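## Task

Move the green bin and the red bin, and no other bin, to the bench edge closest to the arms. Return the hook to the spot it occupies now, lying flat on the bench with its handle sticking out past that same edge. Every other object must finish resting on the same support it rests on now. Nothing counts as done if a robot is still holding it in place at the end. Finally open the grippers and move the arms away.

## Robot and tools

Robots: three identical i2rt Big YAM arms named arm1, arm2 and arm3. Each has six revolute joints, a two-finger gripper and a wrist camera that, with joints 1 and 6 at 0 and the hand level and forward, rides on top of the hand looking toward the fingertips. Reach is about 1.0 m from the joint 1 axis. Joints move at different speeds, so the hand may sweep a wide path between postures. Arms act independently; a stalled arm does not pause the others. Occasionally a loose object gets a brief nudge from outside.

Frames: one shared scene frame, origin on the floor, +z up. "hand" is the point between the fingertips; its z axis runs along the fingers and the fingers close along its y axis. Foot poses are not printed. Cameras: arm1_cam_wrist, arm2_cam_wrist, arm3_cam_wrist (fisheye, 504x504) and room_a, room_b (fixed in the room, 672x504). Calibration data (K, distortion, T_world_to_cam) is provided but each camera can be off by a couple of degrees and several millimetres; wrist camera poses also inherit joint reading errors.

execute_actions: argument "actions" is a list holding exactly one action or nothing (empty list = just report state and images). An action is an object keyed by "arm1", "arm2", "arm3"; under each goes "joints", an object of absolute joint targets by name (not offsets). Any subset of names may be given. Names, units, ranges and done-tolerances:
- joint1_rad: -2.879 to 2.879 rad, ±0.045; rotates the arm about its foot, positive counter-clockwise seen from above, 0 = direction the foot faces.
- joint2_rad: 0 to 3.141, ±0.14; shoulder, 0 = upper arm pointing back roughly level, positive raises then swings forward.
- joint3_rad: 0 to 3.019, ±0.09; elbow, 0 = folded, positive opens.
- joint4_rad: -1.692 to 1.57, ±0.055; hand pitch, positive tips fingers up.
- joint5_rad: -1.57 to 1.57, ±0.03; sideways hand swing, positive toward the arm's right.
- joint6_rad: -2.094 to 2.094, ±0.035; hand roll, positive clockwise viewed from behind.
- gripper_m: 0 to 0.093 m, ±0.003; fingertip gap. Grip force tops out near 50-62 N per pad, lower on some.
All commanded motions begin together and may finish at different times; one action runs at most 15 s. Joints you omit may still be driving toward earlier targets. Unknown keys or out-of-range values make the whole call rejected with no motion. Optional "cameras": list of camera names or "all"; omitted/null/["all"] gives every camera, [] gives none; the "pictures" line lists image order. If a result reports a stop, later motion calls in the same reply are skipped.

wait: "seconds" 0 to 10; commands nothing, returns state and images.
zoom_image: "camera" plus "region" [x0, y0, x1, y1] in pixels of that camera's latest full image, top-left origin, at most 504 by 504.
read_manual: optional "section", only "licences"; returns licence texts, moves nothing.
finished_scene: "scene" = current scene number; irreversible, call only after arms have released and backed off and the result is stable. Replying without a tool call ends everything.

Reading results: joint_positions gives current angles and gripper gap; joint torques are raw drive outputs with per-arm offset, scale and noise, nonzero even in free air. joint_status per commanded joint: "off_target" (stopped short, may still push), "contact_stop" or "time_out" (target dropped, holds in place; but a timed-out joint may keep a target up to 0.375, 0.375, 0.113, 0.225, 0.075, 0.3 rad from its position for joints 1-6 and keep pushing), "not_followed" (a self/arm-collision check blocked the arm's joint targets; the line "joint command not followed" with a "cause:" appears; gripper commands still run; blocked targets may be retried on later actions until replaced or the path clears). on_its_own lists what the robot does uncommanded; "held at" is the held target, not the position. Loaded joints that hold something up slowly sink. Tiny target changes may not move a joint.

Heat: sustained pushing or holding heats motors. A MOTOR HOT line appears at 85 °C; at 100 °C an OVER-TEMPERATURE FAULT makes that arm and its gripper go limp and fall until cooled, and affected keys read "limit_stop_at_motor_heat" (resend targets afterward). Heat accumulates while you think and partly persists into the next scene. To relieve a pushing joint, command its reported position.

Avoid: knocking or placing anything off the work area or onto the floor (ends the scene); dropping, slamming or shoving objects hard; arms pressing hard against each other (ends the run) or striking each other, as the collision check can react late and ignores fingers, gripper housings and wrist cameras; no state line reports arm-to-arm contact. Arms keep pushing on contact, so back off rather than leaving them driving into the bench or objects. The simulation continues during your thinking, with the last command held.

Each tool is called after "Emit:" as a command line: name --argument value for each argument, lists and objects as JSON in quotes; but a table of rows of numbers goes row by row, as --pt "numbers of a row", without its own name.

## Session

Emit:
execute_actions --actions '[]'

Scene clock: 0.00 s.
Joint torques (N m, as the arm reports them, + toward a larger angle): no reading
arm1.joint_positions: joint1_rad=+0.481 joint2_rad=+0.413 joint3_rad=+1.463 joint4_rad=-1.327 joint5_rad=-0.068 joint6_rad=-0.472 gripper_m=+0.094
arm1.joint_status: not commanded
arm1.hand: x=-0.9981 y=+0.1060 z=+1.3721 quat_wxyz=(-0.432, +0.750, -0.271, -0.420) (m; scene frame)
arm2.joint_positions: joint1_rad=-0.495 joint2_rad=+0.530 joint3_rad=+1.379 joint4_rad=-1.445 joint5_rad=+0.236 joint6_rad=-0.375 gripper_m=+0.094
arm2.joint_status: not commanded
arm2.hand: x=+0.0982 y=+0.1572 z=+1.2818 quat_wxyz=(-0.468, +0.588, -0.653, -0.095) (m; scene frame)
arm3.joint_positions: joint1_rad=+0.421 joint2_rad=+0.363 joint3_rad=+1.328 joint4_rad=-1.338 joint5_rad=+0.068 joint6_rad=-0.238 gripper_m=+0.094
arm3.joint_status: not commanded
arm3.hand: x=+0.9036 y=+0.1484 z=+1.3288 quat_wxyz=(-0.391, +0.725, -0.401, -0.400) (m; scene frame)
pictures: arm1_cam_wrist, arm2_cam_wrist, arm3_cam_wrist, room_a, room_b
camera_calibration (this result's frames):
arm1_cam_wrist: T_world_to_cam=[[0.777983, 0.47434, 0.412, 0.161594], [0.627303, -0.549792, -0.551561, 1.44585], [-0.0351133, 0.687554, -0.725284, 1.01194], [0, 0, 0, 1]] pos_world=[-0.997168, 0.0224974, 1.46484]
arm2_cam_wrist: T_world_to_cam=[[0.864761, -0.284448, 0.413857, -0.566765], [-0.185547, -0.946778, -0.263026, 0.505663], [0.466648, 0.150665, -0.871516, 1.16755], [0, 0, 0, 1]] pos_world=[0.0391046, 0.141627, 1.3851]
arm3_cam_wrist: T_world_to_cam=[[0.887701, 0.395707, 0.235379, -1.16802], [0.459648, -0.732045, -0.502826, 0.366477], [-0.0266637, 0.55455, -0.831723, 1.17131], [0, 0, 0, 1]] pos_world=[0.899638, 0.080923, 1.43341]
Images, in order (width x height): arm1_cam_wrist 504x504, arm2_cam_wrist 504x504, arm3_cam_wrist 504x504, room_a 672x504, room_b 672x504.

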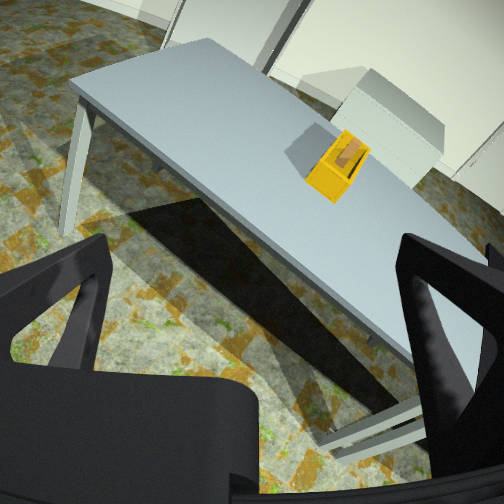

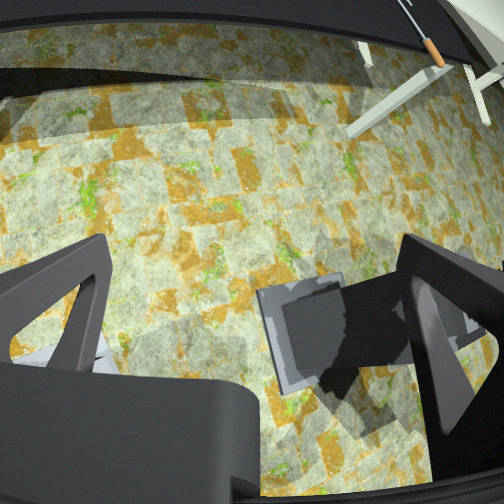

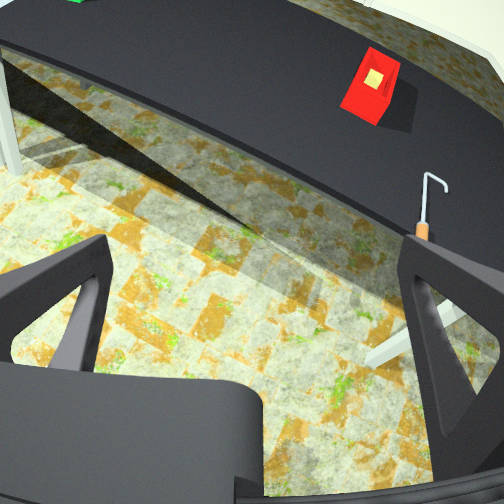

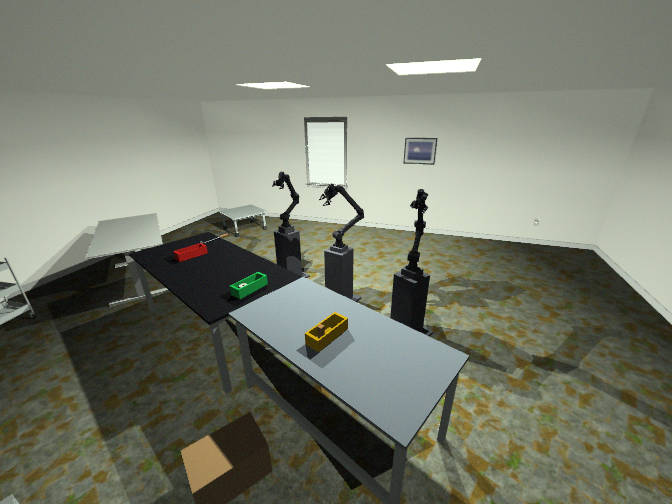

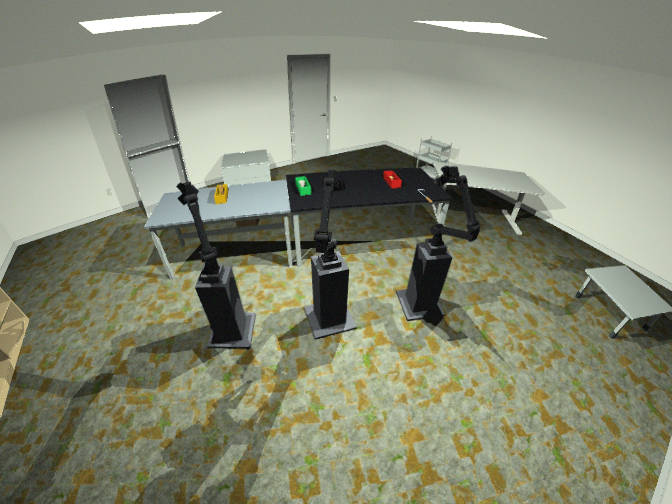

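Emit:
execute_actions --actions '[{"arm3":{"joints":{"joint1_rad":-0.43,"joint2_rad":1.6,"joint3_rad":1.43,"joint4_rad":0.81,"joint5_rad":-0.47,"joint6_rad":0}},"arm2":{"joints":{"joint1_rad":-0.8,"joint2_rad":1.3,"joint3_rad":1.6,"joint4_rad":-0.35,"joint5_rad":0,"joint6_rad":0}},"arm1":{"joints":{"joint1_rad":-0.5,"joint2_rad":1.4,"joint3_rad":1.7,"joint4_rad":-0.4,"joint5_rad":0,"joint6_rad":0}}}]' --cameras '[]'

Emit:
execute_actions --actions '[{"arm3":{"joints":{"joint2_rad":2.19}}}]' --cameras '["arm1_cam_wrist","arm2_cam_wrist","arm3_cam_wrist"]'

Scene clock: 3.03 s.
Joint torques (N m, as the arm reports them, + toward a larger angle): arm1=[  1.04 -10.56  15.1    2.01   0.2    0.12] | arm2=[-1.04 -7.54 11.91  2.25 -0.17  0.11] | arm3=[  1.38 -13.9   12.25   1.5    0.1    0.23]
arm1.joint_positions: joint1_rad=-0.512 joint2_rad=+1.404 joint3_rad=+1.662 joint4_rad=-0.417 joint5_rad=-0.002 joint6_rad=-0.007 gripper_m=+0.094
arm1.joint_status: all done
arm1.hand: x=-0.5625 y=+0.5012 z=+1.3371 quat_wxyz=(-0.580, +0.345, -0.678, -0.290) (m; scene frame)
arm2.joint_positions: joint1_rad=-0.796 joint2_rad=+1.296 joint3_rad=+1.567 joint4_rad=-0.366 joint5_rad=+0.005 joint6_rad=-0.014 gripper_m=+0.094
arm2.joint_status: all done
arm2.hand: x=+0.3620 y=+0.4746 z=+1.3426 quat_wxyz=(-0.607, +0.330, -0.661, -0.292) (m; scene frame)
arm3.joint_positions: joint1_rad=-0.439 joint2_rad=+1.589 joint3_rad=+1.409 joint4_rad=+0.797 joint5_rad=-0.467 joint6_rad=-0.011 gripper_m=+0.094
arm3.joint_status: all done
arm3.hand: x=+1.1856 y=+0.6314 z=+1.3443 quat_wxyz=(-0.689, +0.412, -0.276, -0.528) (m; scene frame)
pictures: none
No camera images: the call's "cameras" was empty. Leave "cameras" out to get every camera's image.

Scene clock: 4.43 s.
Joint torques (N m, as the arm reports them, + toward a larger angle): arm1=[  1.02 -10.42  15.1    2.01   0.2    0.12] | arm2=[-0.97 -7.42 11.87  2.26 -0.18  0.11] | arm3=[  0.74 -21.54   9.97   1.9   -0.2    0.23]
arm1.joint_positions: joint1_rad=-0.512 joint2_rad=+1.404 joint3_rad=+1.662 joint4_rad=-0.417 joint5_rad=-0.002 joint6_rad=-0.007 gripper_m=+0.094
arm1.joint_status: not commanded
arm1.hand: x=-0.5625 y=+0.5012 z=+1.3371 quat_wxyz=(-0.580, +0.345, -0.678, -0.290) (m; scene frame)
arm2.joint_positions: joint1_rad=-0.796 joint2_rad=+1.296 joint3_rad=+1.567 joint4_rad=-0.366 joint5_rad=+0.005 joint6_rad=-0.014 gripper_m=+0.094
arm2.joint_status: not commanded
arm2.hand: x=+0.3620 y=+0.4746 z=+1.3426 quat_wxyz=(-0.607, +0.330, -0.661, -0.292) (m; scene frame)
arm3.joint_positions: joint1_rad=-0.439 joint2_rad=+2.203 joint3_rad=+1.406 joint4_rad=+0.803 joint5_rad=-0.467 joint6_rad=-0.011 gripper_m=+0.094
arm3.joint_status: all done
arm3.hand: x=+1.2529 y=+0.7477 z=+0.8963 quat_wxyz=(-0.510, +0.499, -0.502, -0.488) (m; scene frame)
pictures: arm1_cam_wrist, arm2_cam_wrist, arm3_cam_wrist
camera_calibration (this result's frames):
arm1_cam_wrist: T_world_to_cam=[[0.80087, -0.598825, -0.0040614, 0.756703], [-0.422139, -0.559733, -0.71309, 1.00128], [0.424743, 0.572807, -0.70106, 1.01387], [0, 0, 0, 1]] pos_world=[-0.613973, 0.432834, 1.42786]
arm2_cam_wrist: T_world_to_cam=[[0.79941, -0.60074, 0.00742318, -0.0102981], [-0.392935, -0.53215, -0.749946, 1.40317], [0.454473, 0.596597, -0.661458, 0.560399], [0, 0, 0, 1]] pos_world=[0.304901, 0.406177, 1.42306]
arm3_cam_wrist: T_world_to_cam=[[0.999808, 0.000228165, 0.019571, -1.26484], [0.0159563, -0.588576, -0.808284, 1.1496], [0.0113346, 0.808442, -0.588467, 0.0330781], [0, 0, 0, 1]] pos_world=[1.24588, 0.650176, 0.973426]
Images, in order (width x height): arm1_cam_wrist 504x504, arm2_cam_wrist 504x504, arm3_cam_wrist 504x504.

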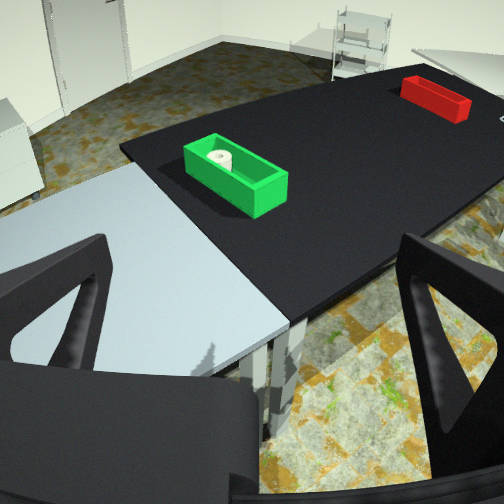

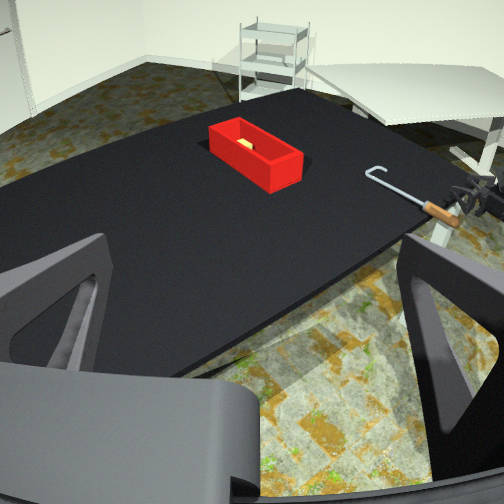

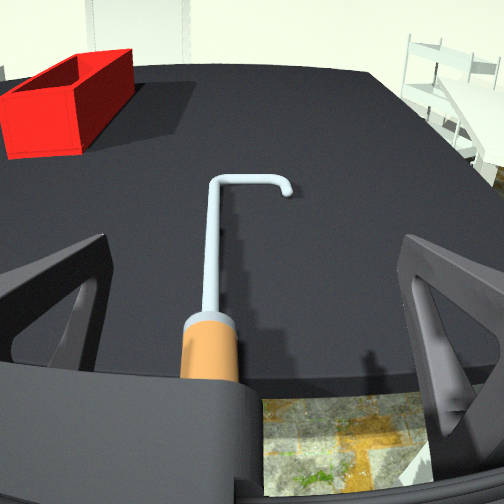

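Emit:
execute_actions --actions '[{"arm3":{"joints":{"joint1_rad":-0.405,"joint5_rad":-0.495,"joint3_rad":1.475,"joint4_rad":0.975,"joint2_rad":2.38}}}]' --cameras '["arm3_cam_wrist"]'

Scene clock: 6.30 s.
Joint torques (N m, as the arm reports them, + toward a larger angle): arm1=[  1.02 -10.56  15.08   2.01   0.2    0.12] | arm2=[-0.93 -7.45 11.87  2.25 -0.18  0.11] | arm3=[  0.39 -20.15   8.47   2.03  -0.13   0.22]
arm1.joint_positions: joint1_rad=-0.512 joint2_rad=+1.404 joint3_rad=+1.662 joint4_rad=-0.417 joint5_rad=-0.002 joint6_rad=-0.007 gripper_m=+0.094
arm1.joint_status: not commanded
arm1.hand: x=-0.5625 y=+0.5012 z=+1.3371 quat_wxyz=(-0.580, +0.345, -0.678, -0.290) (m; scene frame)
arm2.joint_positions: joint1_rad=-0.796 joint2_rad=+1.296 joint3_rad=+1.567 joint4_rad=-0.366 joint5_rad=+0.005 joint6_rad=-0.014 gripper_m=+0.094
arm2.joint_status: not commanded
arm2.hand: x=+0.3620 y=+0.4746 z=+1.3426 quat_wxyz=(-0.607, +0.330, -0.661, -0.292) (m; scene frame)
arm3.joint_positions: joint1_rad=-0.410 joint2_rad=+2.363 joint3_rad=+1.463 joint4_rad=+0.964 joint5_rad=-0.493 joint6_rad=-0.011 gripper_m=+0.094
arm3.joint_status: all done
arm3.hand: x=+1.2310 y=+0.7636 z=+0.8352 quat_wxyz=(-0.516, +0.507, -0.469, -0.507) (m; scene frame)
pictures: arm3_cam_wrist
camera_calibration (this result's frames):
arm3_cam_wrist: T_world_to_cam=[[0.997411, 0.0539577, 0.0475407, -1.3032], [0.0693109, -0.545047, -0.835536, 1.03375], [-0.0191717, 0.836667, -0.547376, -0.0338289], [0, 0, 0, 1]] pos_world=[1.22753, 0.662065, 0.907175]
Images, in order (width x height): arm3_cam_wrist 504x504.

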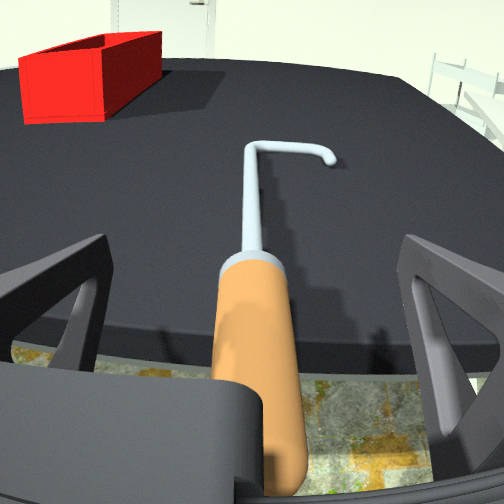

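Emit:
execute_actions --actions '[{"arm3":{"joints":{"joint2_rad":2.455}}}]' --cameras '["arm3_cam_wrist"]'

Scene clock: 7.37 s.
Joint torques (N m, as the arm reports them, + toward a larger angle): arm1=[  1.06 -10.59  15.08   2.01   0.2    0.13] | arm2=[-0.89 -7.51 11.85  2.26 -0.18  0.11] | arm3=[  0.39 -18.81   8.     1.91  -0.16   0.18]
arm1.joint_positions: joint1_rad=-0.512 joint2_rad=+1.404 joint3_rad=+1.662 joint4_rad=-0.417 joint5_rad=-0.002 joint6_rad=-0.007 gripper_m=+0.094
arm1.joint_status: not commanded
arm1.hand: x=-0.5625 y=+0.5012 z=+1.3371 quat_wxyz=(-0.580, +0.345, -0.678, -0.290) (m; scene frame)
arm2.joint_positions: joint1_rad=-0.796 joint2_rad=+1.296 joint3_rad=+1.567 joint4_rad=-0.366 joint5_rad=+0.005 joint6_rad=-0.014 gripper_m=+0.094
arm2.joint_status: not commanded
arm2.hand: x=+0.3620 y=+0.4746 z=+1.3426 quat_wxyz=(-0.607, +0.330, -0.661, -0.292) (m; scene frame)
arm3.joint_positions: joint1_rad=-0.410 joint2_rad=+2.416 joint3_rad=+1.463 joint4_rad=+0.965 joint5_rad=-0.493 joint6_rad=-0.011 gripper_m=+0.094
arm3.joint_status: all done
arm3.hand: x=+1.2292 y=+0.7590 z=+0.7940 quat_wxyz=(-0.498, +0.512, -0.487, -0.502) (m; scene frame)
pictures: arm3_cam_wrist
camera_calibration (this result's frames):
arm3_cam_wrist: T_world_to_cam=[[0.998247, 0.0550833, 0.0216559, -1.28046], [0.0497844, -0.583552, -0.810548, 1.0303], [-0.0320103, 0.810205, -0.585271, 0.0133683], [0, 0, 0, 1]] pos_world=[1.22735, 0.660936, 0.870664]
Images, in order (width x height): arm3_cam_wrist 504x504.

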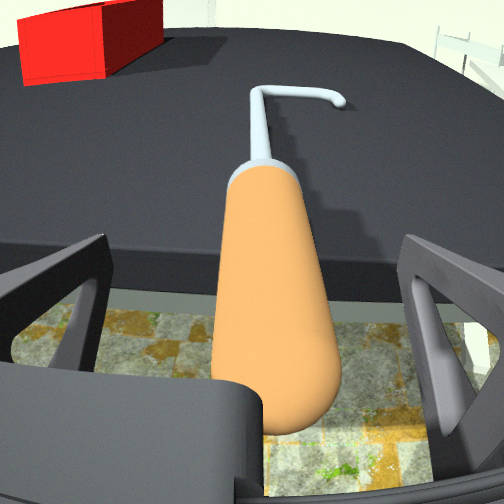

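Emit:
execute_actions --actions '[{"arm3":{"joints":{"gripper_m":0,"joint2_rad":2.425}}}]' --cameras '[]'

Emit:
execute_actions --actions '[{"arm3":{"joints":{"joint6_rad":0.5,"joint4_rad":1.04}}}]' --cameras '["arm3_cam_wrist"]'

Emit:
execute_actions --actions '[{"arm3":{"joints":{"joint6_rad":1.57,"joint4_rad":1.16}}}]' --cameras '["arm3_cam_wrist"]'

Scene clock: 8.47 s.
Joint torques (N m, as the arm reports them, + toward a larger angle): arm1=[  1.07 -10.58  15.08   2.01   0.2    0.12] | arm2=[-1.02 -7.42 11.88  2.26 -0.17  0.11] | arm3=[  0.58 -20.79   7.99   1.99  -0.11   0.16]
arm1.joint_positions: joint1_rad=-0.512 joint2_rad=+1.404 joint3_rad=+1.662 joint4_rad=-0.417 joint5_rad=-0.002 joint6_rad=-0.007 gripper_m=+0.094
arm1.joint_status: not commanded
arm1.hand: x=-0.5625 y=+0.5012 z=+1.3371 quat_wxyz=(-0.580, +0.345, -0.678, -0.290) (m; scene frame)
arm2.joint_positions: joint1_rad=-0.796 joint2_rad=+1.296 joint3_rad=+1.567 joint4_rad=-0.366 joint5_rad=+0.005 joint6_rad=-0.014 gripper_m=+0.094
arm2.joint_status: not commanded
arm2.hand: x=+0.3620 y=+0.4746 z=+1.3426 quat_wxyz=(-0.607, +0.330, -0.661, -0.292) (m; scene frame)
arm3.joint_positions: joint1_rad=-0.410 joint2_rad=+2.416 joint3_rad=+1.463 joint4_rad=+0.965 joint5_rad=-0.492 joint6_rad=-0.010 gripper_m=+0.030
arm3.joint_status: gripper_m off_target (ended at +0.030, target +0.000); the others done
arm3.hand: x=+1.2292 y=+0.7590 z=+0.7940 quat_wxyz=(-0.498, +0.512, -0.487, -0.502) (m; scene frame)
pictures: none
No camera images: the call's "cameras" was empty. Leave "cameras" out to get every camera's image.

Scene clock: 9.97 s.
Joint torques (N m, as the arm reports them, + toward a larger angle): arm1=[  1.04 -10.54  15.08   2.01   0.2    0.12] | arm2=[-0.97 -7.46 11.9   2.25 -0.18  0.11] | arm3=[  0.78 -21.07   8.21   2.08  -0.13   0.34]
arm1.joint_positions: joint1_rad=-0.512 joint2_rad=+1.404 joint3_rad=+1.662 joint4_rad=-0.417 joint5_rad=-0.002 joint6_rad=-0.007 gripper_m=+0.094
arm1.joint_status: not commanded
arm1.hand: x=-0.5625 y=+0.5012 z=+1.3371 quat_wxyz=(-0.580, +0.345, -0.678, -0.290) (m; scene frame)
arm2.joint_positions: joint1_rad=-0.796 joint2_rad=+1.296 joint3_rad=+1.567 joint4_rad=-0.366 joint5_rad=+0.005 joint6_rad=-0.014 gripper_m=+0.094
arm2.joint_status: not commanded
arm2.hand: x=+0.3620 y=+0.4746 z=+1.3426 quat_wxyz=(-0.607, +0.330, -0.661, -0.292) (m; scene frame)
arm3.joint_positions: joint1_rad=-0.410 joint2_rad=+2.416 joint3_rad=+1.463 joint4_rad=+1.025 joint5_rad=-0.491 joint6_rad=+0.469 gripper_m=+0.030
arm3.joint_status: all done
arm3.hand: x=+1.2290 y=+0.7587 z=+0.8075 quat_wxyz=(-0.383, +0.380, -0.574, -0.616) (m; scene frame)
pictures: arm3_cam_wrist
camera_calibration (this result's frames):
arm3_cam_wrist: T_world_to_cam=[[0.907051, 0.0747719, -0.414329, -0.831418], [-0.307748, -0.553827, -0.773671, 1.42814], [-0.287315, 0.829267, -0.479338, 0.235334], [0, 0, 0, 1]] pos_world=[1.26126, 0.657952, 0.87323]
Images, in order (width x height): arm3_cam_wrist 504x504.

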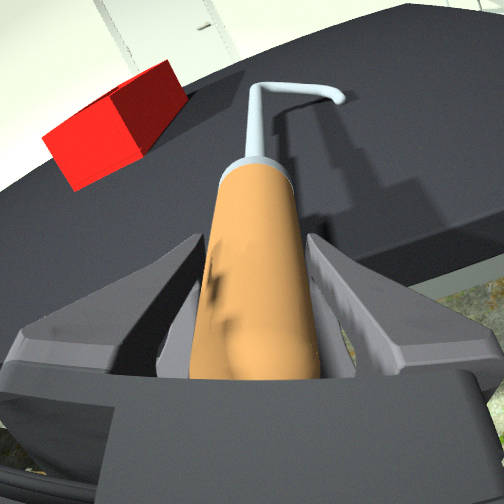

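Scene clock: 11.87 s.
Joint torques (N m, as the arm reports them, + toward a larger angle): arm1=[  1.05 -10.57  15.08   2.01   0.2    0.12] | arm2=[-1.02 -7.41 11.89  2.26 -0.18  0.11] | arm3=[ -0.03 -20.92   8.38   2.78   0.04   0.16]
arm1.joint_positions: joint1_rad=-0.512 joint2_rad=+1.404 joint3_rad=+1.662 joint4_rad=-0.417 joint5_rad=-0.002 joint6_rad=-0.007 gripper_m=+0.094
arm1.joint_status: not commanded
arm1.hand: x=-0.5625 y=+0.5012 z=+1.3371 quat_wxyz=(-0.580, +0.345, -0.678, -0.290) (m; scene frame)
arm2.joint_positions: joint1_rad=-0.796 joint2_rad=+1.296 joint3_rad=+1.567 joint4_rad=-0.366 joint5_rad=+0.005 joint6_rad=-0.014 gripper_m=+0.094
arm2.joint_status: not commanded
arm2.hand: x=+0.3620 y=+0.4746 z=+1.3426 quat_wxyz=(-0.607, +0.330, -0.661, -0.292) (m; scene frame)
arm3.joint_positions: joint1_rad=-0.410 joint2_rad=+2.416 joint3_rad=+1.460 joint4_rad=+1.122 joint5_rad=-0.495 joint6_rad=+1.549 gripper_m=+0.030
arm3.joint_status: all done
arm3.hand: x=+1.2268 y=+0.7559 z=+0.8282 quat_wxyz=(-0.026, +0.048, -0.656, -0.753) (m; scene frame)
pictures: arm3_cam_wrist
camera_calibration (this result's frames):
arm3_cam_wrist: T_world_to_cam=[[0.100703, 0.165358, -0.981079, 0.569513], [-0.782458, -0.595894, -0.180751, 1.56512], [-0.614507, 0.785855, 0.069377, 0.226664], [0, 0, 0, 1]] pos_world=[1.30657, 0.660346, 0.825909]
Images, in order (width x height): arm3_cam_wrist 504x504.

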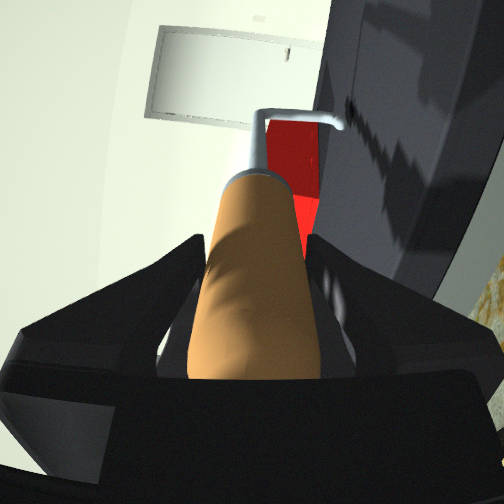

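Emit:
execute_actions --actions '[{"arm3":{"joints":{"joint2_rad":2.08,"joint3_rad":1.6,"joint4_rad":0.75}}}]' --cameras '[]'

Emit:
execute_actions --actions '[{"arm3":{"joints":{"joint1_rad":0.042,"joint5_rad":0.1,"joint3_rad":1.8,"joint4_rad":0.44}}}]' --cameras '["arm2_cam_wrist","arm3_cam_wrist"]'

Scene clock: 13.77 s.
Joint torques (N m, as the arm reports them, + toward a larger angle): arm1=[  1.07 -10.56  15.08   2.01   0.2    0.12] | arm2=[-1.07 -7.53 11.85  2.26 -0.18  0.11] | arm3=[  0.83 -20.88  12.9    2.14   0.15   0.15]
arm1.joint_positions: joint1_rad=-0.512 joint2_rad=+1.404 joint3_rad=+1.662 joint4_rad=-0.417 joint5_rad=-0.002 joint6_rad=-0.007 gripper_m=+0.094
arm1.joint_status: not commanded
arm1.hand: x=-0.5625 y=+0.5012 z=+1.3371 quat_wxyz=(-0.580, +0.345, -0.678, -0.290) (m; scene frame)
arm2.joint_positions: joint1_rad=-0.796 joint2_rad=+1.296 joint3_rad=+1.567 joint4_rad=-0.366 joint5_rad=+0.005 joint6_rad=-0.014 gripper_m=+0.094
arm2.joint_status: not commanded
arm2.hand: x=+0.3620 y=+0.4746 z=+1.3426 quat_wxyz=(-0.607, +0.330, -0.661, -0.292) (m; scene frame)
arm3.joint_positions: joint1_rad=-0.410 joint2_rad=+2.077 joint3_rad=+1.566 joint4_rad=+0.729 joint5_rad=-0.498 joint6_rad=+1.552 gripper_m=+0.030
arm3.joint_status: all done
arm3.hand: x=+1.2363 y=+0.7807 z=+1.0631 quat_wxyz=(-0.033, +0.056, -0.637, -0.768) (m; scene frame)
pictures: none
No camera images: the call's "cameras" was empty. Leave "cameras" out to get every camera's image.

Scene clock: 15.77 s.
Joint torques (N m, as the arm reports them, + toward a larger angle): arm1=[  1.05 -10.55  15.07   2.     0.2    0.12] | arm2=[-0.97 -7.47 11.87  2.25 -0.18  0.11] | arm3=[  0.76 -23.11  15.27   2.44  -0.05   0.15]
arm1.joint_positions: joint1_rad=-0.512 joint2_rad=+1.404 joint3_rad=+1.662 joint4_rad=-0.417 joint5_rad=-0.002 joint6_rad=-0.007 gripper_m=+0.094
arm1.joint_status: not commanded
arm1.hand: x=-0.5625 y=+0.5012 z=+1.3371 quat_wxyz=(-0.580, +0.345, -0.678, -0.290) (m; scene frame)
arm2.joint_positions: joint1_rad=-0.796 joint2_rad=+1.296 joint3_rad=+1.567 joint4_rad=-0.366 joint5_rad=+0.005 joint6_rad=-0.014 gripper_m=+0.094
arm2.joint_status: not commanded
arm2.hand: x=+0.3620 y=+0.4746 z=+1.3426 quat_wxyz=(-0.607, +0.330, -0.661, -0.292) (m; scene frame)
arm3.joint_positions: joint1_rad=+0.036 joint2_rad=+2.091 joint3_rad=+1.745 joint4_rad=+0.414 joint5_rad=+0.101 joint6_rad=+1.552 gripper_m=+0.030
arm3.joint_status: all done
arm3.hand: x=+0.9763 y=+0.8853 z=+1.0817 quat_wxyz=(-0.050, -0.034, -0.685, -0.726) (m; scene frame)
pictures: arm2_cam_wrist, arm3_cam_wrist
camera_calibration (this result's frames):
arm2_cam_wrist: T_world_to_cam=[[0.79941, -0.60074, 0.00742318, -0.0102981], [-0.392935, -0.53215, -0.749946, 1.40317], [0.454473, 0.596597, -0.661458, 0.560399], [0, 0, 0, 1]] pos_world=[0.304901, 0.406177, 1.42306]
arm3_cam_wrist: T_world_to_cam=[[0.0283241, 0.0823521, -0.996201, 0.982577], [-0.873477, -0.482543, -0.0647248, 1.355], [-0.48604, 0.871992, 0.0582651, -0.236169], [0, 0, 0, 1]] pos_world=[1.04094, 0.778865, 1.08031]
Images, in order (width x height): arm2_cam_wrist 504x504, arm3_cam_wrist 504x504.

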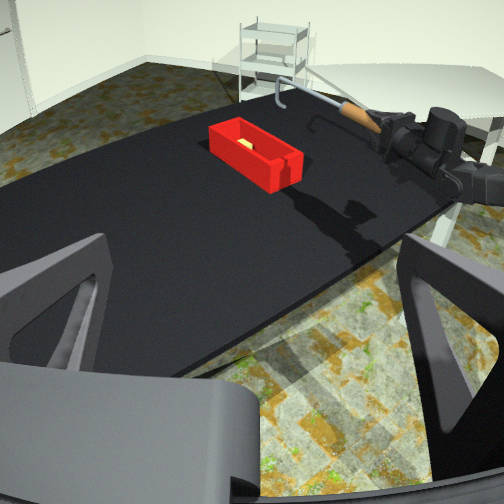

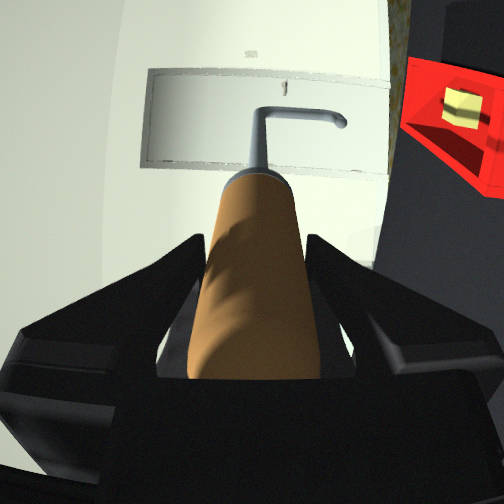

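Emit:
execute_actions --actions '[{"arm3":{"joints":{"joint2_rad":2.2}}}]' --cameras '["arm2_cam_wrist","arm3_cam_wrist"]'

Scene clock: 17.07 s.
Joint torques (N m, as the arm reports them, + toward a larger angle): arm1=[  1.03 -10.54  15.08   2.02   0.2    0.12] | arm2=[-1.08 -7.39 11.87  2.25 -0.18  0.11] | arm3=[  0.56 -24.91  14.73   2.51  -0.05   0.14]
arm1.joint_positions: joint1_rad=-0.512 joint2_rad=+1.404 joint3_rad=+1.662 joint4_rad=-0.417 joint5_rad=-0.002 joint6_rad=-0.007 gripper_m=+0.094
arm1.joint_status: not commanded
arm1.hand: x=-0.5625 y=+0.5012 z=+1.3371 quat_wxyz=(-0.580, +0.345, -0.678, -0.290) (m; scene frame)
arm2.joint_positions: joint1_rad=-0.796 joint2_rad=+1.296 joint3_rad=+1.567 joint4_rad=-0.366 joint5_rad=+0.005 joint6_rad=-0.014 gripper_m=+0.094
arm2.joint_status: not commanded
arm2.hand: x=+0.3620 y=+0.4746 z=+1.3426 quat_wxyz=(-0.607, +0.330, -0.661, -0.292) (m; scene frame)
arm3.joint_positions: joint1_rad=+0.036 joint2_rad=+2.225 joint3_rad=+1.746 joint4_rad=+0.416 joint5_rad=+0.101 joint6_rad=+1.557 gripper_m=+0.030
arm3.joint_status: all done
arm3.hand: x=+0.9773 y=+0.9011 z=+0.9677 quat_wxyz=(-0.050, -0.034, -0.731, -0.680) (m; scene frame)
pictures: arm2_cam_wrist, arm3_cam_wrist
camera_calibration (this result's frames):
arm2_cam_wrist: T_world_to_cam=[[0.79941, -0.60074, 0.00742318, -0.0102981], [-0.392935, -0.53215, -0.749946, 1.40317], [0.454473, 0.596597, -0.661458, 0.560399], [0, 0, 0, 1]] pos_world=[0.304901, 0.406177, 1.42306]
arm3_cam_wrist: T_world_to_cam=[[0.0211245, -0.0477532, -0.998636, 0.994303], [-0.874098, -0.485727, 0.00473662, 1.29234], [-0.485291, 0.872805, -0.0520017, -0.137573], [0, 0, 0, 1]] pos_world=[1.04186, 0.795279, 0.979672]
Images, in order (width x height): arm2_cam_wrist 504x504, arm3_cam_wrist 504x504.

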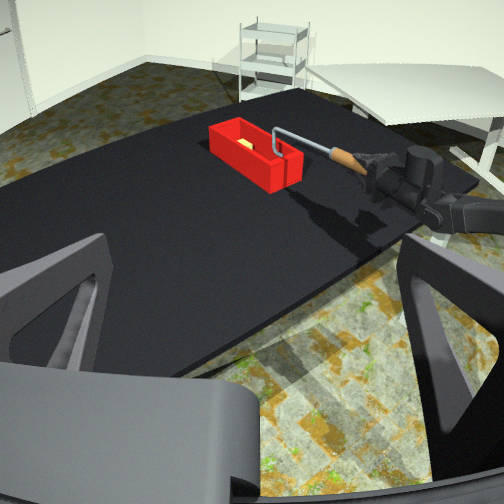

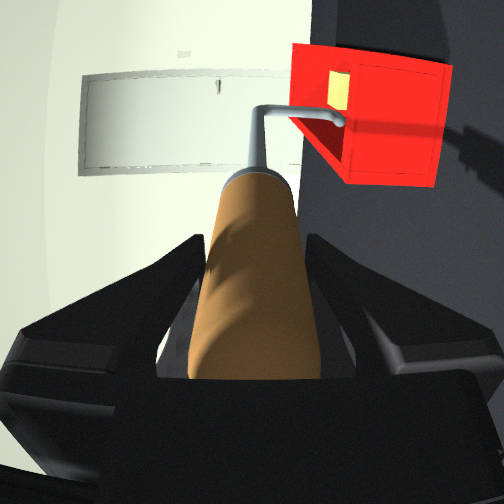

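Emit:
zoom_image --camera "arm2_cam_wrist" --region '[220, 110, 340, 200]'

Region (220, 110, 340, 200) of arm2_cam_wrist's 504x504 image, scaled by 4.200, with more detail than that image has; it fills the top 378 rows of this view, and the rest is white.

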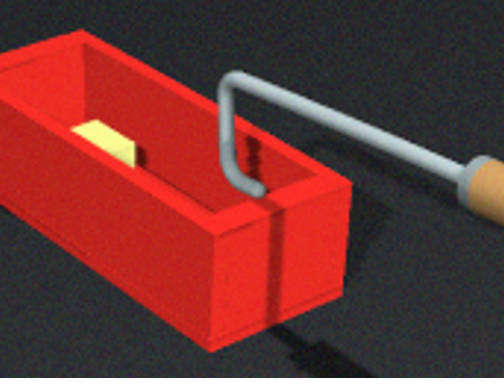

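Emit:
execute_actions --actions '[{"arm3":{"joints":{"joint3_rad":1.94,"joint4_rad":0.39}}}]' --cameras '[]'

Emit:
execute_actions --actions '[{"arm3":{"joints":{"joint2_rad":2.31}}}]' --cameras '["arm2_cam_wrist","arm3_cam_wrist"]'

Scene clock: 18.77 s.
Joint torques (N m, as the arm reports them, + toward a larger angle): arm1=[  1.05 -10.57  15.08   2.01   0.2    0.12] | arm2=[-0.98 -7.46 11.87  2.27 -0.18  0.11] | arm3=[  0.59 -25.73  15.16   2.45  -0.07   0.11]
arm1.joint_positions: joint1_rad=-0.512 joint2_rad=+1.404 joint3_rad=+1.662 joint4_rad=-0.417 joint5_rad=-0.002 joint6_rad=-0.007 gripper_m=+0.094
arm1.joint_status: not commanded
arm1.hand: x=-0.5625 y=+0.5012 z=+1.3371 quat_wxyz=(-0.580, +0.345, -0.678, -0.290) (m; scene frame)
arm2.joint_positions: joint1_rad=-0.796 joint2_rad=+1.296 joint3_rad=+1.567 joint4_rad=-0.366 joint5_rad=+0.005 joint6_rad=-0.014 gripper_m=+0.094
arm2.joint_status: not commanded
arm2.hand: x=+0.3620 y=+0.4746 z=+1.3426 quat_wxyz=(-0.607, +0.330, -0.661, -0.292) (m; scene frame)
arm3.joint_positions: joint1_rad=+0.036 joint2_rad=+2.225 joint3_rad=+1.883 joint4_rad=+0.360 joint5_rad=+0.101 joint6_rad=+1.557 gripper_m=+0.030
arm3.joint_status: all done
arm3.hand: x=+0.9772 y=+0.9230 z=+1.0353 quat_wxyz=(-0.049, -0.035, -0.703, -0.709) (m; scene frame)
pictures: none
No camera images: the call's "cameras" was empty. Leave "cameras" out to get every camera's image.

Scene clock: 20.30 s.
Joint torques (N m, as the arm reports them, + toward a larger angle): arm1=[  1.06 -10.57  15.08   2.01   0.2    0.12] | arm2=[-0.98 -7.46 11.88  2.26 -0.18  0.11] | arm3=[  0.45 -25.59  14.94   2.73  -0.03   0.12]
arm1.joint_positions: joint1_rad=-0.512 joint2_rad=+1.404 joint3_rad=+1.662 joint4_rad=-0.417 joint5_rad=-0.002 joint6_rad=-0.007 gripper_m=+0.094
arm1.joint_status: not commanded
arm1.hand: x=-0.5625 y=+0.5012 z=+1.3371 quat_wxyz=(-0.580, +0.345, -0.678, -0.290) (m; scene frame)
arm2.joint_positions: joint1_rad=-0.796 joint2_rad=+1.296 joint3_rad=+1.567 joint4_rad=-0.366 joint5_rad=+0.005 joint6_rad=-0.014 gripper_m=+0.094
arm2.joint_status: not commanded
arm2.hand: x=+0.3620 y=+0.4746 z=+1.3426 quat_wxyz=(-0.607, +0.330, -0.661, -0.292) (m; scene frame)
arm3.joint_positions: joint1_rad=+0.036 joint2_rad=+2.331 joint3_rad=+1.883 joint4_rad=+0.358 joint5_rad=+0.101 joint6_rad=+1.557 gripper_m=+0.030
arm3.joint_status: all done
arm3.hand: x=+0.9780 y=+0.9314 z=+0.9396 quat_wxyz=(-0.050, -0.033, -0.740, -0.670) (m; scene frame)
pictures: arm2_cam_wrist, arm3_cam_wrist
camera_calibration (this result's frames):
arm2_cam_wrist: T_world_to_cam=[[0.79941, -0.60074, 0.00742318, -0.0102981], [-0.392935, -0.53215, -0.749946, 1.40317], [0.454473, 0.596597, -0.661458, 0.560399], [0, 0, 0, 1]] pos_world=[0.304901, 0.406177, 1.42306]
arm3_cam_wrist: T_world_to_cam=[[0.0206403, -0.0747791, -0.996986, 0.991742], [-0.874173, -0.48527, 0.0183, 1.29474], [-0.485176, 0.871161, -0.075386, -0.141809], [0, 0, 0, 1]] pos_world=[1.04256, 0.826001, 0.954369]
Images, in order (width x height): arm2_cam_wrist 504x504, arm3_cam_wrist 504x504.

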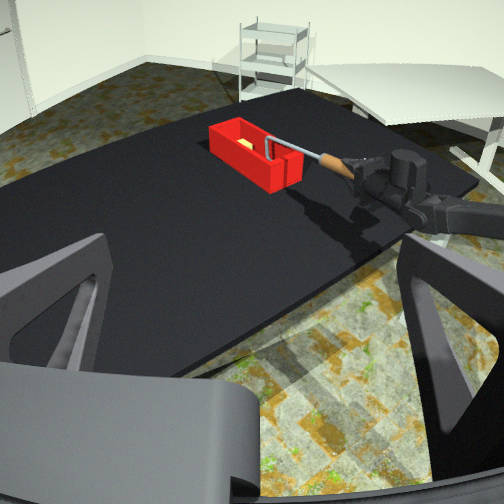

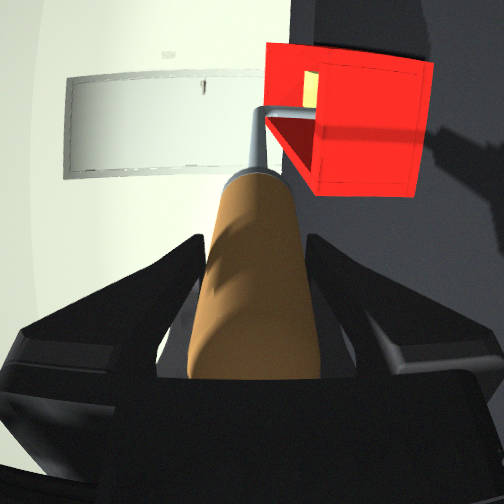

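Emit:
execute_actions --actions '[{"arm3":{"joints":{"joint2_rad":2.245,"joint3_rad":1.73,"joint4_rad":0.47}}}]' --cameras '["arm3_cam_wrist"]'

Emit:
execute_actions --actions '[{"arm3":{"joints":{"joint2_rad":2.085,"joint3_rad":1.475,"joint4_rad":0.585}}}]' --cameras '["arm3_cam_wrist"]'

Emit:
execute_actions --actions '[{"arm3":{"joints":{"joint2_rad":1.93,"joint3_rad":1.19,"joint4_rad":0.72}},"arm2":{"joints":{"joint1_rad":-0.95,"joint4_rad":-0.45}}}]' --cameras '["arm3_cam_wrist"]'

Emit:
execute_actions --actions '[{"arm3":{"joints":{"joint2_rad":1.785,"joint3_rad":0.935,"joint4_rad":0.83}}}]' --cameras '["arm3_cam_wrist"]'

Emit:
execute_actions --actions '[{"arm3":{"joints":{"joint2_rad":1.645,"joint3_rad":0.705,"joint4_rad":0.92}}}]' --cameras '["arm2_cam_wrist","arm3_cam_wrist"]'

Scene clock: 21.93 s.
Joint torques (N m, as the arm reports them, + toward a larger angle): arm1=[  1.04 -10.55  15.09   2.01   0.2    0.12] | arm2=[-0.93 -7.46 11.88  2.3  -0.18  0.11] | arm3=[  0.23 -26.93  10.52   2.34  -0.02   0.05]
arm1.joint_positions: joint1_rad=-0.512 joint2_rad=+1.404 joint3_rad=+1.662 joint4_rad=-0.417 joint5_rad=-0.002 joint6_rad=-0.007 gripper_m=+0.094
arm1.joint_status: not commanded
arm1.hand: x=-0.5625 y=+0.5012 z=+1.3371 quat_wxyz=(-0.580, +0.345, -0.678, -0.290) (m; scene frame)
arm2.joint_positions: joint1_rad=-0.796 joint2_rad=+1.296 joint3_rad=+1.567 joint4_rad=-0.366 joint5_rad=+0.005 joint6_rad=-0.014 gripper_m=+0.094
arm2.joint_status: not commanded
arm2.hand: x=+0.3620 y=+0.4746 z=+1.3426 quat_wxyz=(-0.607, +0.330, -0.661, -0.292) (m; scene frame)
arm3.joint_positions: joint1_rad=+0.036 joint2_rad=+2.291 joint3_rad=+1.721 joint4_rad=+0.453 joint5_rad=+0.101 joint6_rad=+1.561 gripper_m=+0.030
arm3.joint_status: all done
arm3.hand: x=+0.9776 y=+0.8984 z=+0.9046 quat_wxyz=(-0.049, -0.034, -0.749, -0.660) (m; scene frame)
pictures: arm3_cam_wrist
camera_calibration (this result's frames):
arm3_cam_wrist: T_world_to_cam=[[0.0163599, -0.101687, -0.994682, 0.980706], [-0.874347, -0.484029, 0.0351021, 1.2629], [-0.485025, 0.869123, -0.0968287, -0.0947812], [0, 0, 0, 1]] pos_world=[1.0422, 0.793383, 0.921982]
Images, in order (width x height): arm3_cam_wrist 504x504.

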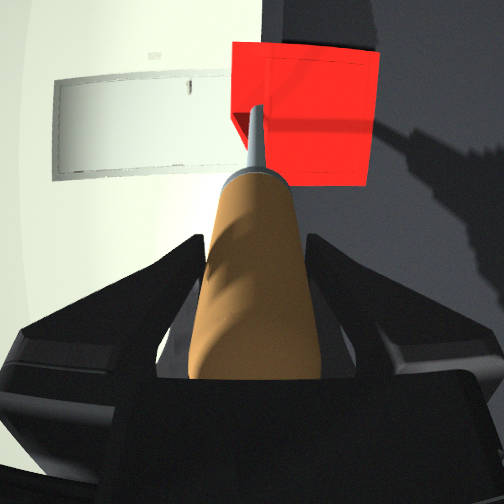

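Scene clock: 22.87 s.
Joint torques (N m, as the arm reports them, + toward a larger angle): arm1=[  1.06 -10.55  15.08   2.01   0.2    0.12] | arm2=[-1.   -7.44 11.85  2.25 -0.18  0.11] | arm3=[  0.8  -24.7   10.27   3.15  -0.02   0.04]
arm1.joint_positions: joint1_rad=-0.512 joint2_rad=+1.404 joint3_rad=+1.662 joint4_rad=-0.417 joint5_rad=-0.002 joint6_rad=-0.007 gripper_m=+0.094
arm1.joint_status: not commanded
arm1.hand: x=-0.5625 y=+0.5012 z=+1.3371 quat_wxyz=(-0.580, +0.345, -0.678, -0.290) (m; scene frame)
arm2.joint_positions: joint1_rad=-0.796 joint2_rad=+1.296 joint3_rad=+1.567 joint4_rad=-0.366 joint5_rad=+0.005 joint6_rad=-0.014 gripper_m=+0.094
arm2.joint_status: not commanded
arm2.hand: x=+0.3620 y=+0.4746 z=+1.3426 quat_wxyz=(-0.607, +0.330, -0.661, -0.292) (m; scene frame)
arm3.joint_positions: joint1_rad=+0.036 joint2_rad=+2.138 joint3_rad=+1.459 joint4_rad=+0.541 joint5_rad=+0.101 joint6_rad=+1.561 gripper_m=+0.030
arm3.joint_status: all done
arm3.hand: x=+0.9764 y=+0.8334 z=+0.9097 quat_wxyz=(-0.049, -0.034, -0.756, -0.652) (m; scene frame)
pictures: arm3_cam_wrist
camera_calibration (this result's frames):
arm3_cam_wrist: T_world_to_cam=[[0.0159868, -0.122153, -0.992383, 0.994487], [-0.874394, -0.48309, 0.0453778, 1.22014], [-0.484953, 0.867008, -0.114533, -0.0205474], [0, 0, 0, 1]] pos_world=[1.04102, 0.728732, 0.929191]
Images, in order (width x height): arm3_cam_wrist 504x504.

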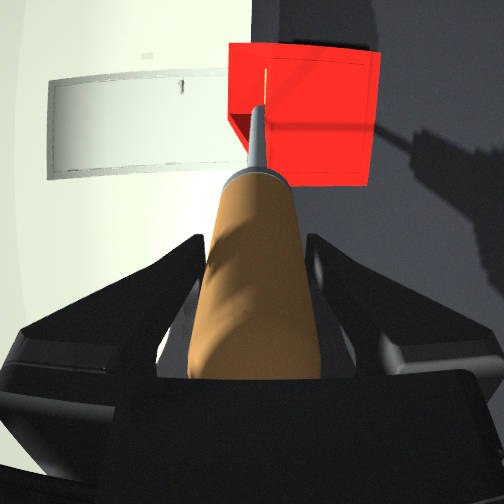

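Scene clock: 23.93 s.
Joint torques (N m, as the arm reports them, + toward a larger angle): arm1=[  1.06 -10.56  15.08   2.01   0.2    0.13] | arm2=[-0.04 -7.68 11.84  1.39 -0.06  0.1 ] | arm3=[  1.15 -20.53   9.84   3.32   0.04   0.05]
arm1.joint_positions: joint1_rad=-0.512 joint2_rad=+1.404 joint3_rad=+1.662 joint4_rad=-0.417 joint5_rad=-0.002 joint6_rad=-0.007 gripper_m=+0.094
arm1.joint_status: not commanded
arm1.hand: x=-0.5625 y=+0.5012 z=+1.3371 quat_wxyz=(-0.580, +0.345, -0.678, -0.290) (m; scene frame)
arm2.joint_positions: joint1_rad=-0.956 joint2_rad=+1.299 joint3_rad=+1.567 joint4_rad=-0.444 joint5_rad=+0.002 joint6_rad=-0.013 gripper_m=+0.094
arm2.joint_status: all done
arm2.hand: x=+0.4312 y=+0.4099 z=+1.3223 quat_wxyz=(-0.599, +0.287, -0.710, -0.233) (m; scene frame)
arm3.joint_positions: joint1_rad=+0.036 joint2_rad=+1.968 joint3_rad=+1.169 joint4_rad=+0.676 joint5_rad=+0.101 joint6_rad=+1.561 gripper_m=+0.030
arm3.joint_status: all done
arm3.hand: x=+0.9749 y=+0.7514 z=+0.9199 quat_wxyz=(-0.049, -0.034, -0.751, -0.657) (m; scene frame)
pictures: arm3_cam_wrist
camera_calibration (this result's frames):
arm3_cam_wrist: T_world_to_cam=[[0.0162495, -0.107756, -0.994045, 0.985128], [-0.874362, -0.483773, 0.0381488, 1.18589], [-0.485003, 0.868535, -0.102079, 0.0384173], [0, 0, 0, 1]] pos_world=[1.03952, 0.64649, 0.937942]
Images, in order (width x height): arm3_cam_wrist 504x504.

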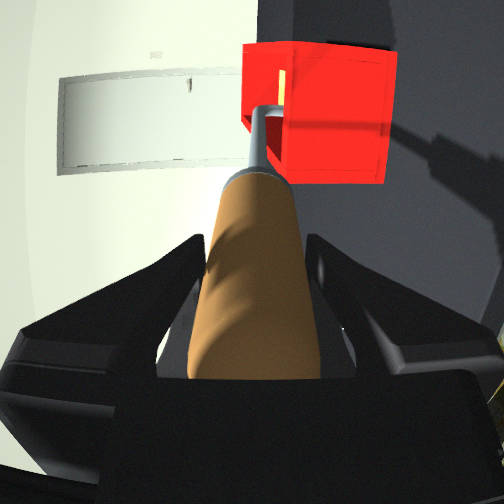

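Scene clock: 24.90 s.
Joint torques (N m, as the arm reports them, + toward a larger angle): arm1=[  1.04 -10.55  15.08   2.01   0.2    0.12] | arm2=[-0.11 -7.68 11.87  1.37 -0.06  0.1 ] | arm3=[  1.28 -18.     9.14   3.01  -0.03   0.02]
arm1.joint_positions: joint1_rad=-0.512 joint2_rad=+1.404 joint3_rad=+1.662 joint4_rad=-0.417 joint5_rad=-0.002 joint6_rad=-0.007 gripper_m=+0.094
arm1.joint_status: not commanded
arm1.hand: x=-0.5625 y=+0.5012 z=+1.3371 quat_wxyz=(-0.580, +0.345, -0.678, -0.290) (m; scene frame)
arm2.joint_positions: joint1_rad=-0.956 joint2_rad=+1.299 joint3_rad=+1.567 joint4_rad=-0.444 joint5_rad=+0.002 joint6_rad=-0.013 gripper_m=+0.094
arm2.joint_status: not commanded
arm2.hand: x=+0.4312 y=+0.4099 z=+1.3223 quat_wxyz=(-0.599, +0.287, -0.710, -0.233) (m; scene frame)
arm3.joint_positions: joint1_rad=+0.036 joint2_rad=+1.823 joint3_rad=+0.915 joint4_rad=+0.783 joint5_rad=+0.101 joint6_rad=+1.561 gripper_m=+0.030
arm3.joint_status: all done
arm3.hand: x=+0.9735 y=+0.6713 z=+0.9202 quat_wxyz=(-0.049, -0.034, -0.752, -0.657) (m; scene frame)
pictures: arm3_cam_wrist
camera_calibration (this result's frames):
arm3_cam_wrist: T_world_to_cam=[[0.0162357, -0.108514, -0.993962, 0.977221], [-0.874363, -0.48374, 0.0385295, 1.1455], [-0.485, 0.868459, -0.102735, 0.108034], [0, 0, 0, 1]] pos_world=[1.03812, 0.566345, 0.938284]
Images, in order (width x height): arm3_cam_wrist 504x504.

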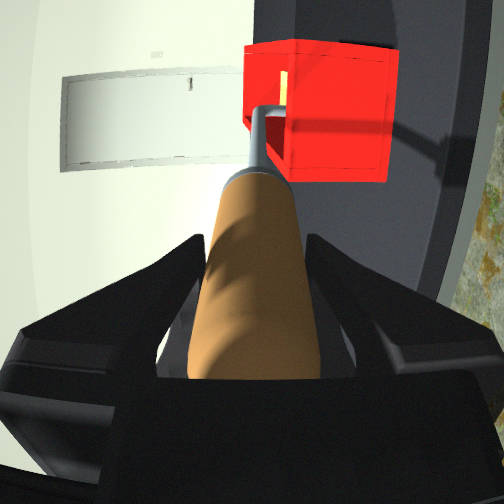

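Scene clock: 25.83 s.
Joint torques (N m, as the arm reports them, + toward a larger angle): arm1=[  1.05 -10.55  15.08   2.01   0.2    0.12] | arm2=[-0.11 -7.69 11.88  1.39 -0.05  0.1 ] | arm3=[  0.07 -14.05   8.6    3.14  -0.04   0.1 ]
arm1.joint_positions: joint1_rad=-0.512 joint2_rad=+1.404 joint3_rad=+1.662 joint4_rad=-0.417 joint5_rad=-0.002 joint6_rad=-0.007 gripper_m=+0.094
arm1.joint_status: not commanded
arm1.hand: x=-0.5625 y=+0.5012 z=+1.3371 quat_wxyz=(-0.580, +0.345, -0.678, -0.290) (m; scene frame)
arm2.joint_positions: joint1_rad=-0.956 joint2_rad=+1.299 joint3_rad=+1.567 joint4_rad=-0.444 joint5_rad=+0.002 joint6_rad=-0.013 gripper_m=+0.094
arm2.joint_status: not commanded
arm2.hand: x=+0.4312 y=+0.4099 z=+1.3223 quat_wxyz=(-0.599, +0.287, -0.710, -0.233) (m; scene frame)
arm3.joint_positions: joint1_rad=+0.036 joint2_rad=+1.678 joint3_rad=+0.684 joint4_rad=+0.873 joint5_rad=+0.101 joint6_rad=+1.561 gripper_m=+0.030
arm3.joint_status: all done
arm3.hand: x=+0.9721 y=+0.5925 z=+0.9222 quat_wxyz=(-0.049, -0.034, -0.750, -0.658) (m; scene frame)
pictures: arm2_cam_wrist, arm3_cam_wrist
camera_calibration (this result's frames):
arm2_cam_wrist: T_world_to_cam=[[0.696039, -0.717989, 0.00471135, -0.0081432], [-0.514218, -0.503055, -0.694633, 1.34795], [0.501109, 0.481069, -0.719348, 0.657943], [0, 0, 0, 1]] pos_world=[0.369105, 0.355729, 1.40966]
arm3_cam_wrist: T_world_to_cam=[[0.0162978, -0.105102, -0.994328, 0.968932], [-0.874355, -0.483887, 0.0368161, 1.10777], [-0.485012, 0.868796, -0.0997824, 0.173046], [0, 0, 0, 1]] pos_world=[1.03672, 0.487531, 0.93992]
Images, in order (width x height): arm2_cam_wrist 504x504, arm3_cam_wrist 504x504.

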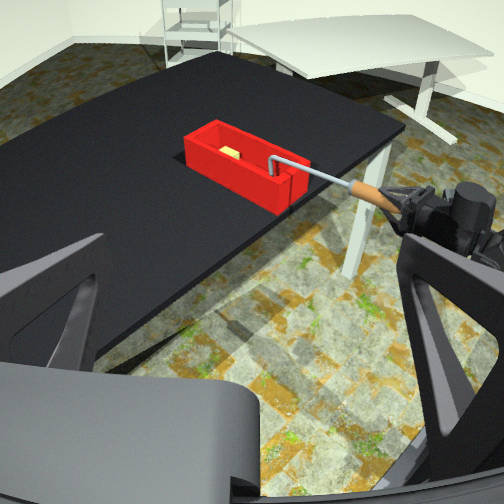

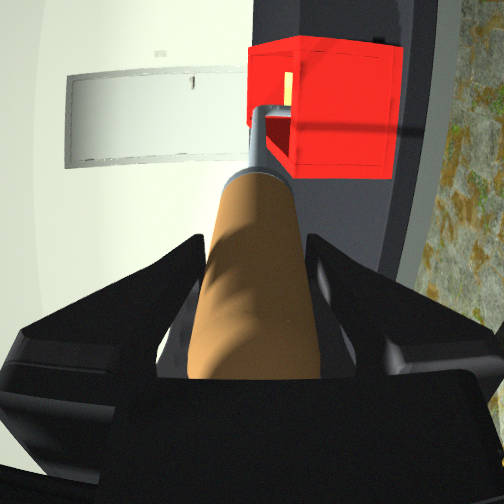

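Emit:
execute_actions --actions '[{"arm3":{"joints":{"joint3_rad":0.87,"joint4_rad":1.05}},"arm2":{"joints":{"joint1_rad":0.0,"joint4_rad":0.54,"joint5_rad":-0.68,"joint6_rad":-0.01,"gripper_m":0.093}}}]'

Scene clock: 29.07 s.
Joint torques (N m, as the arm reports them, + toward a larger angle): arm1=[  1.08 -10.55  15.08   2.01   0.2    0.12] | arm2=[-0.82 -7.88 11.19  1.33  0.22  0.01] | arm3=[  1.52 -15.98  10.53   2.66  -0.1    0.08]
arm1.joint_positions: joint1_rad=-0.512 joint2_rad=+1.404 joint3_rad=+1.662 joint4_rad=-0.417 joint5_rad=-0.002 joint6_rad=-0.007 gripper_m=+0.094
arm1.joint_status: not commanded
arm1.hand: x=-0.5625 y=+0.5012 z=+1.3371 quat_wxyz=(-0.580, +0.345, -0.678, -0.290) (m; scene frame)
arm2.joint_positions: joint1_rad=+0.002 joint2_rad=+1.312 joint3_rad=+1.567 joint4_rad=+0.525 joint5_rad=-0.677 joint6_rad=-0.013 gripper_m=+0.093
arm2.joint_status: all done
arm2.hand: x=-0.1819 y=+0.4883 z=+1.5068 quat_wxyz=(-0.478, +0.475, -0.002, -0.739) (m; scene frame)
arm3.joint_positions: joint1_rad=+0.036 joint2_rad=+1.675 joint3_rad=+0.837 joint4_rad=+1.016 joint5_rad=+0.101 joint6_rad=+1.561 gripper_m=+0.030
arm3.joint_status: all done
arm3.hand: x=+0.9722 y=+0.6377 z=+1.0315 quat_wxyz=(-0.045, -0.039, -0.644, -0.763) (m; scene frame)
pictures: arm1_cam_wrist, arm2_cam_wrist, arm3_cam_wrist, room_a, room_b
camera_calibration (this result's frames):
arm1_cam_wrist: T_world_to_cam=[[0.80087, -0.598825, -0.0040614, 0.756703], [-0.422139, -0.559733, -0.71309, 1.00128], [0.424743, 0.572807, -0.70106, 1.01387], [0, 0, 0, 1]] pos_world=[-0.613973, 0.432834, 1.42786]
arm2_cam_wrist: T_world_to_cam=[[0.697725, 0.553163, 0.455183, -0.825131], [0.340605, 0.302824, -0.890104, 1.25675], [-0.630213, 0.776085, 0.022878, -0.408093], [0, 0, 0, 1]] pos_world=[-0.109525, 0.392574, 1.50356]
arm3_cam_wrist: T_world_to_cam=[[0.0214427, 0.192875, -0.980989, 0.87364], [-0.873271, -0.474116, -0.112305, 1.27225], [-0.486763, 0.859077, 0.158266, -0.113515], [0, 0, 0, 1]] pos_world=[1.03703, 0.532208, 1.01788]
Images, in order (width x height): arm1_cam_wrist 504x504, arm2_cam_wrist 504x504, arm3_cam_wrist 504x504, room_a 672x504, room_b 672x504.

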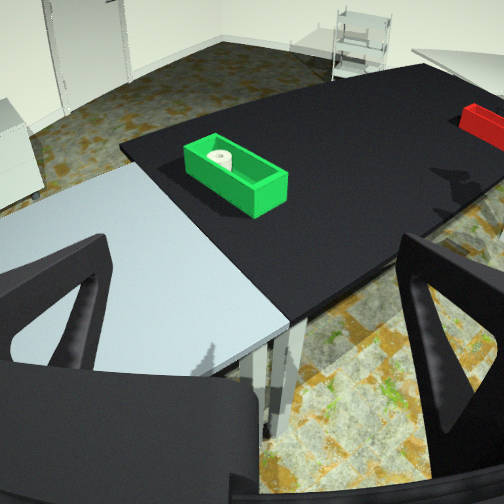

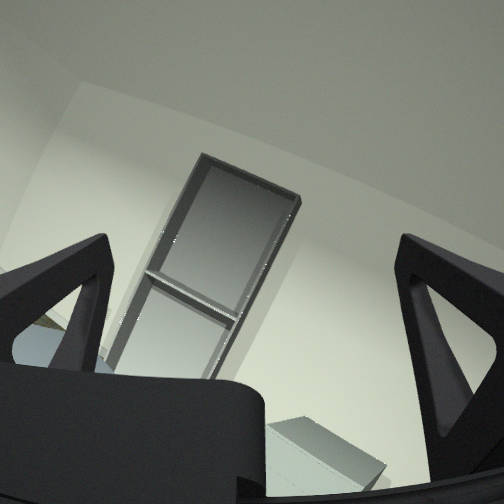

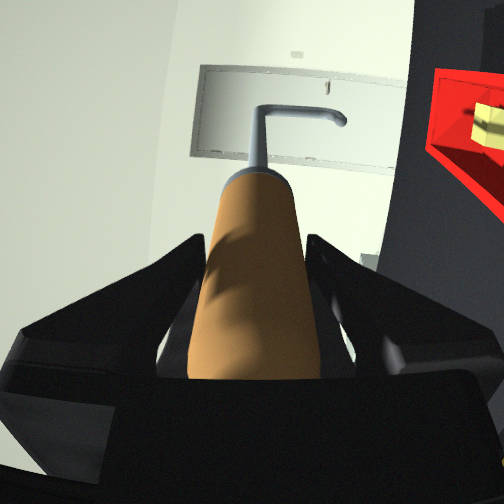

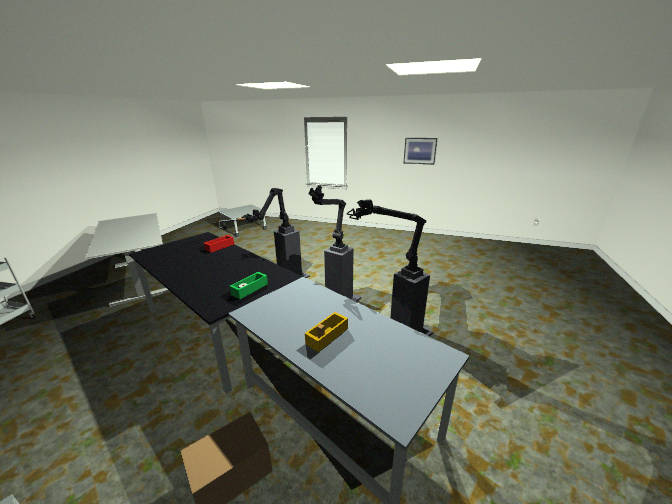

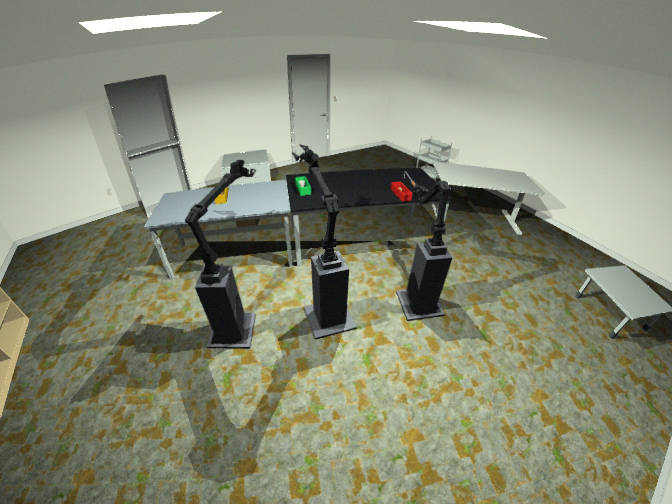

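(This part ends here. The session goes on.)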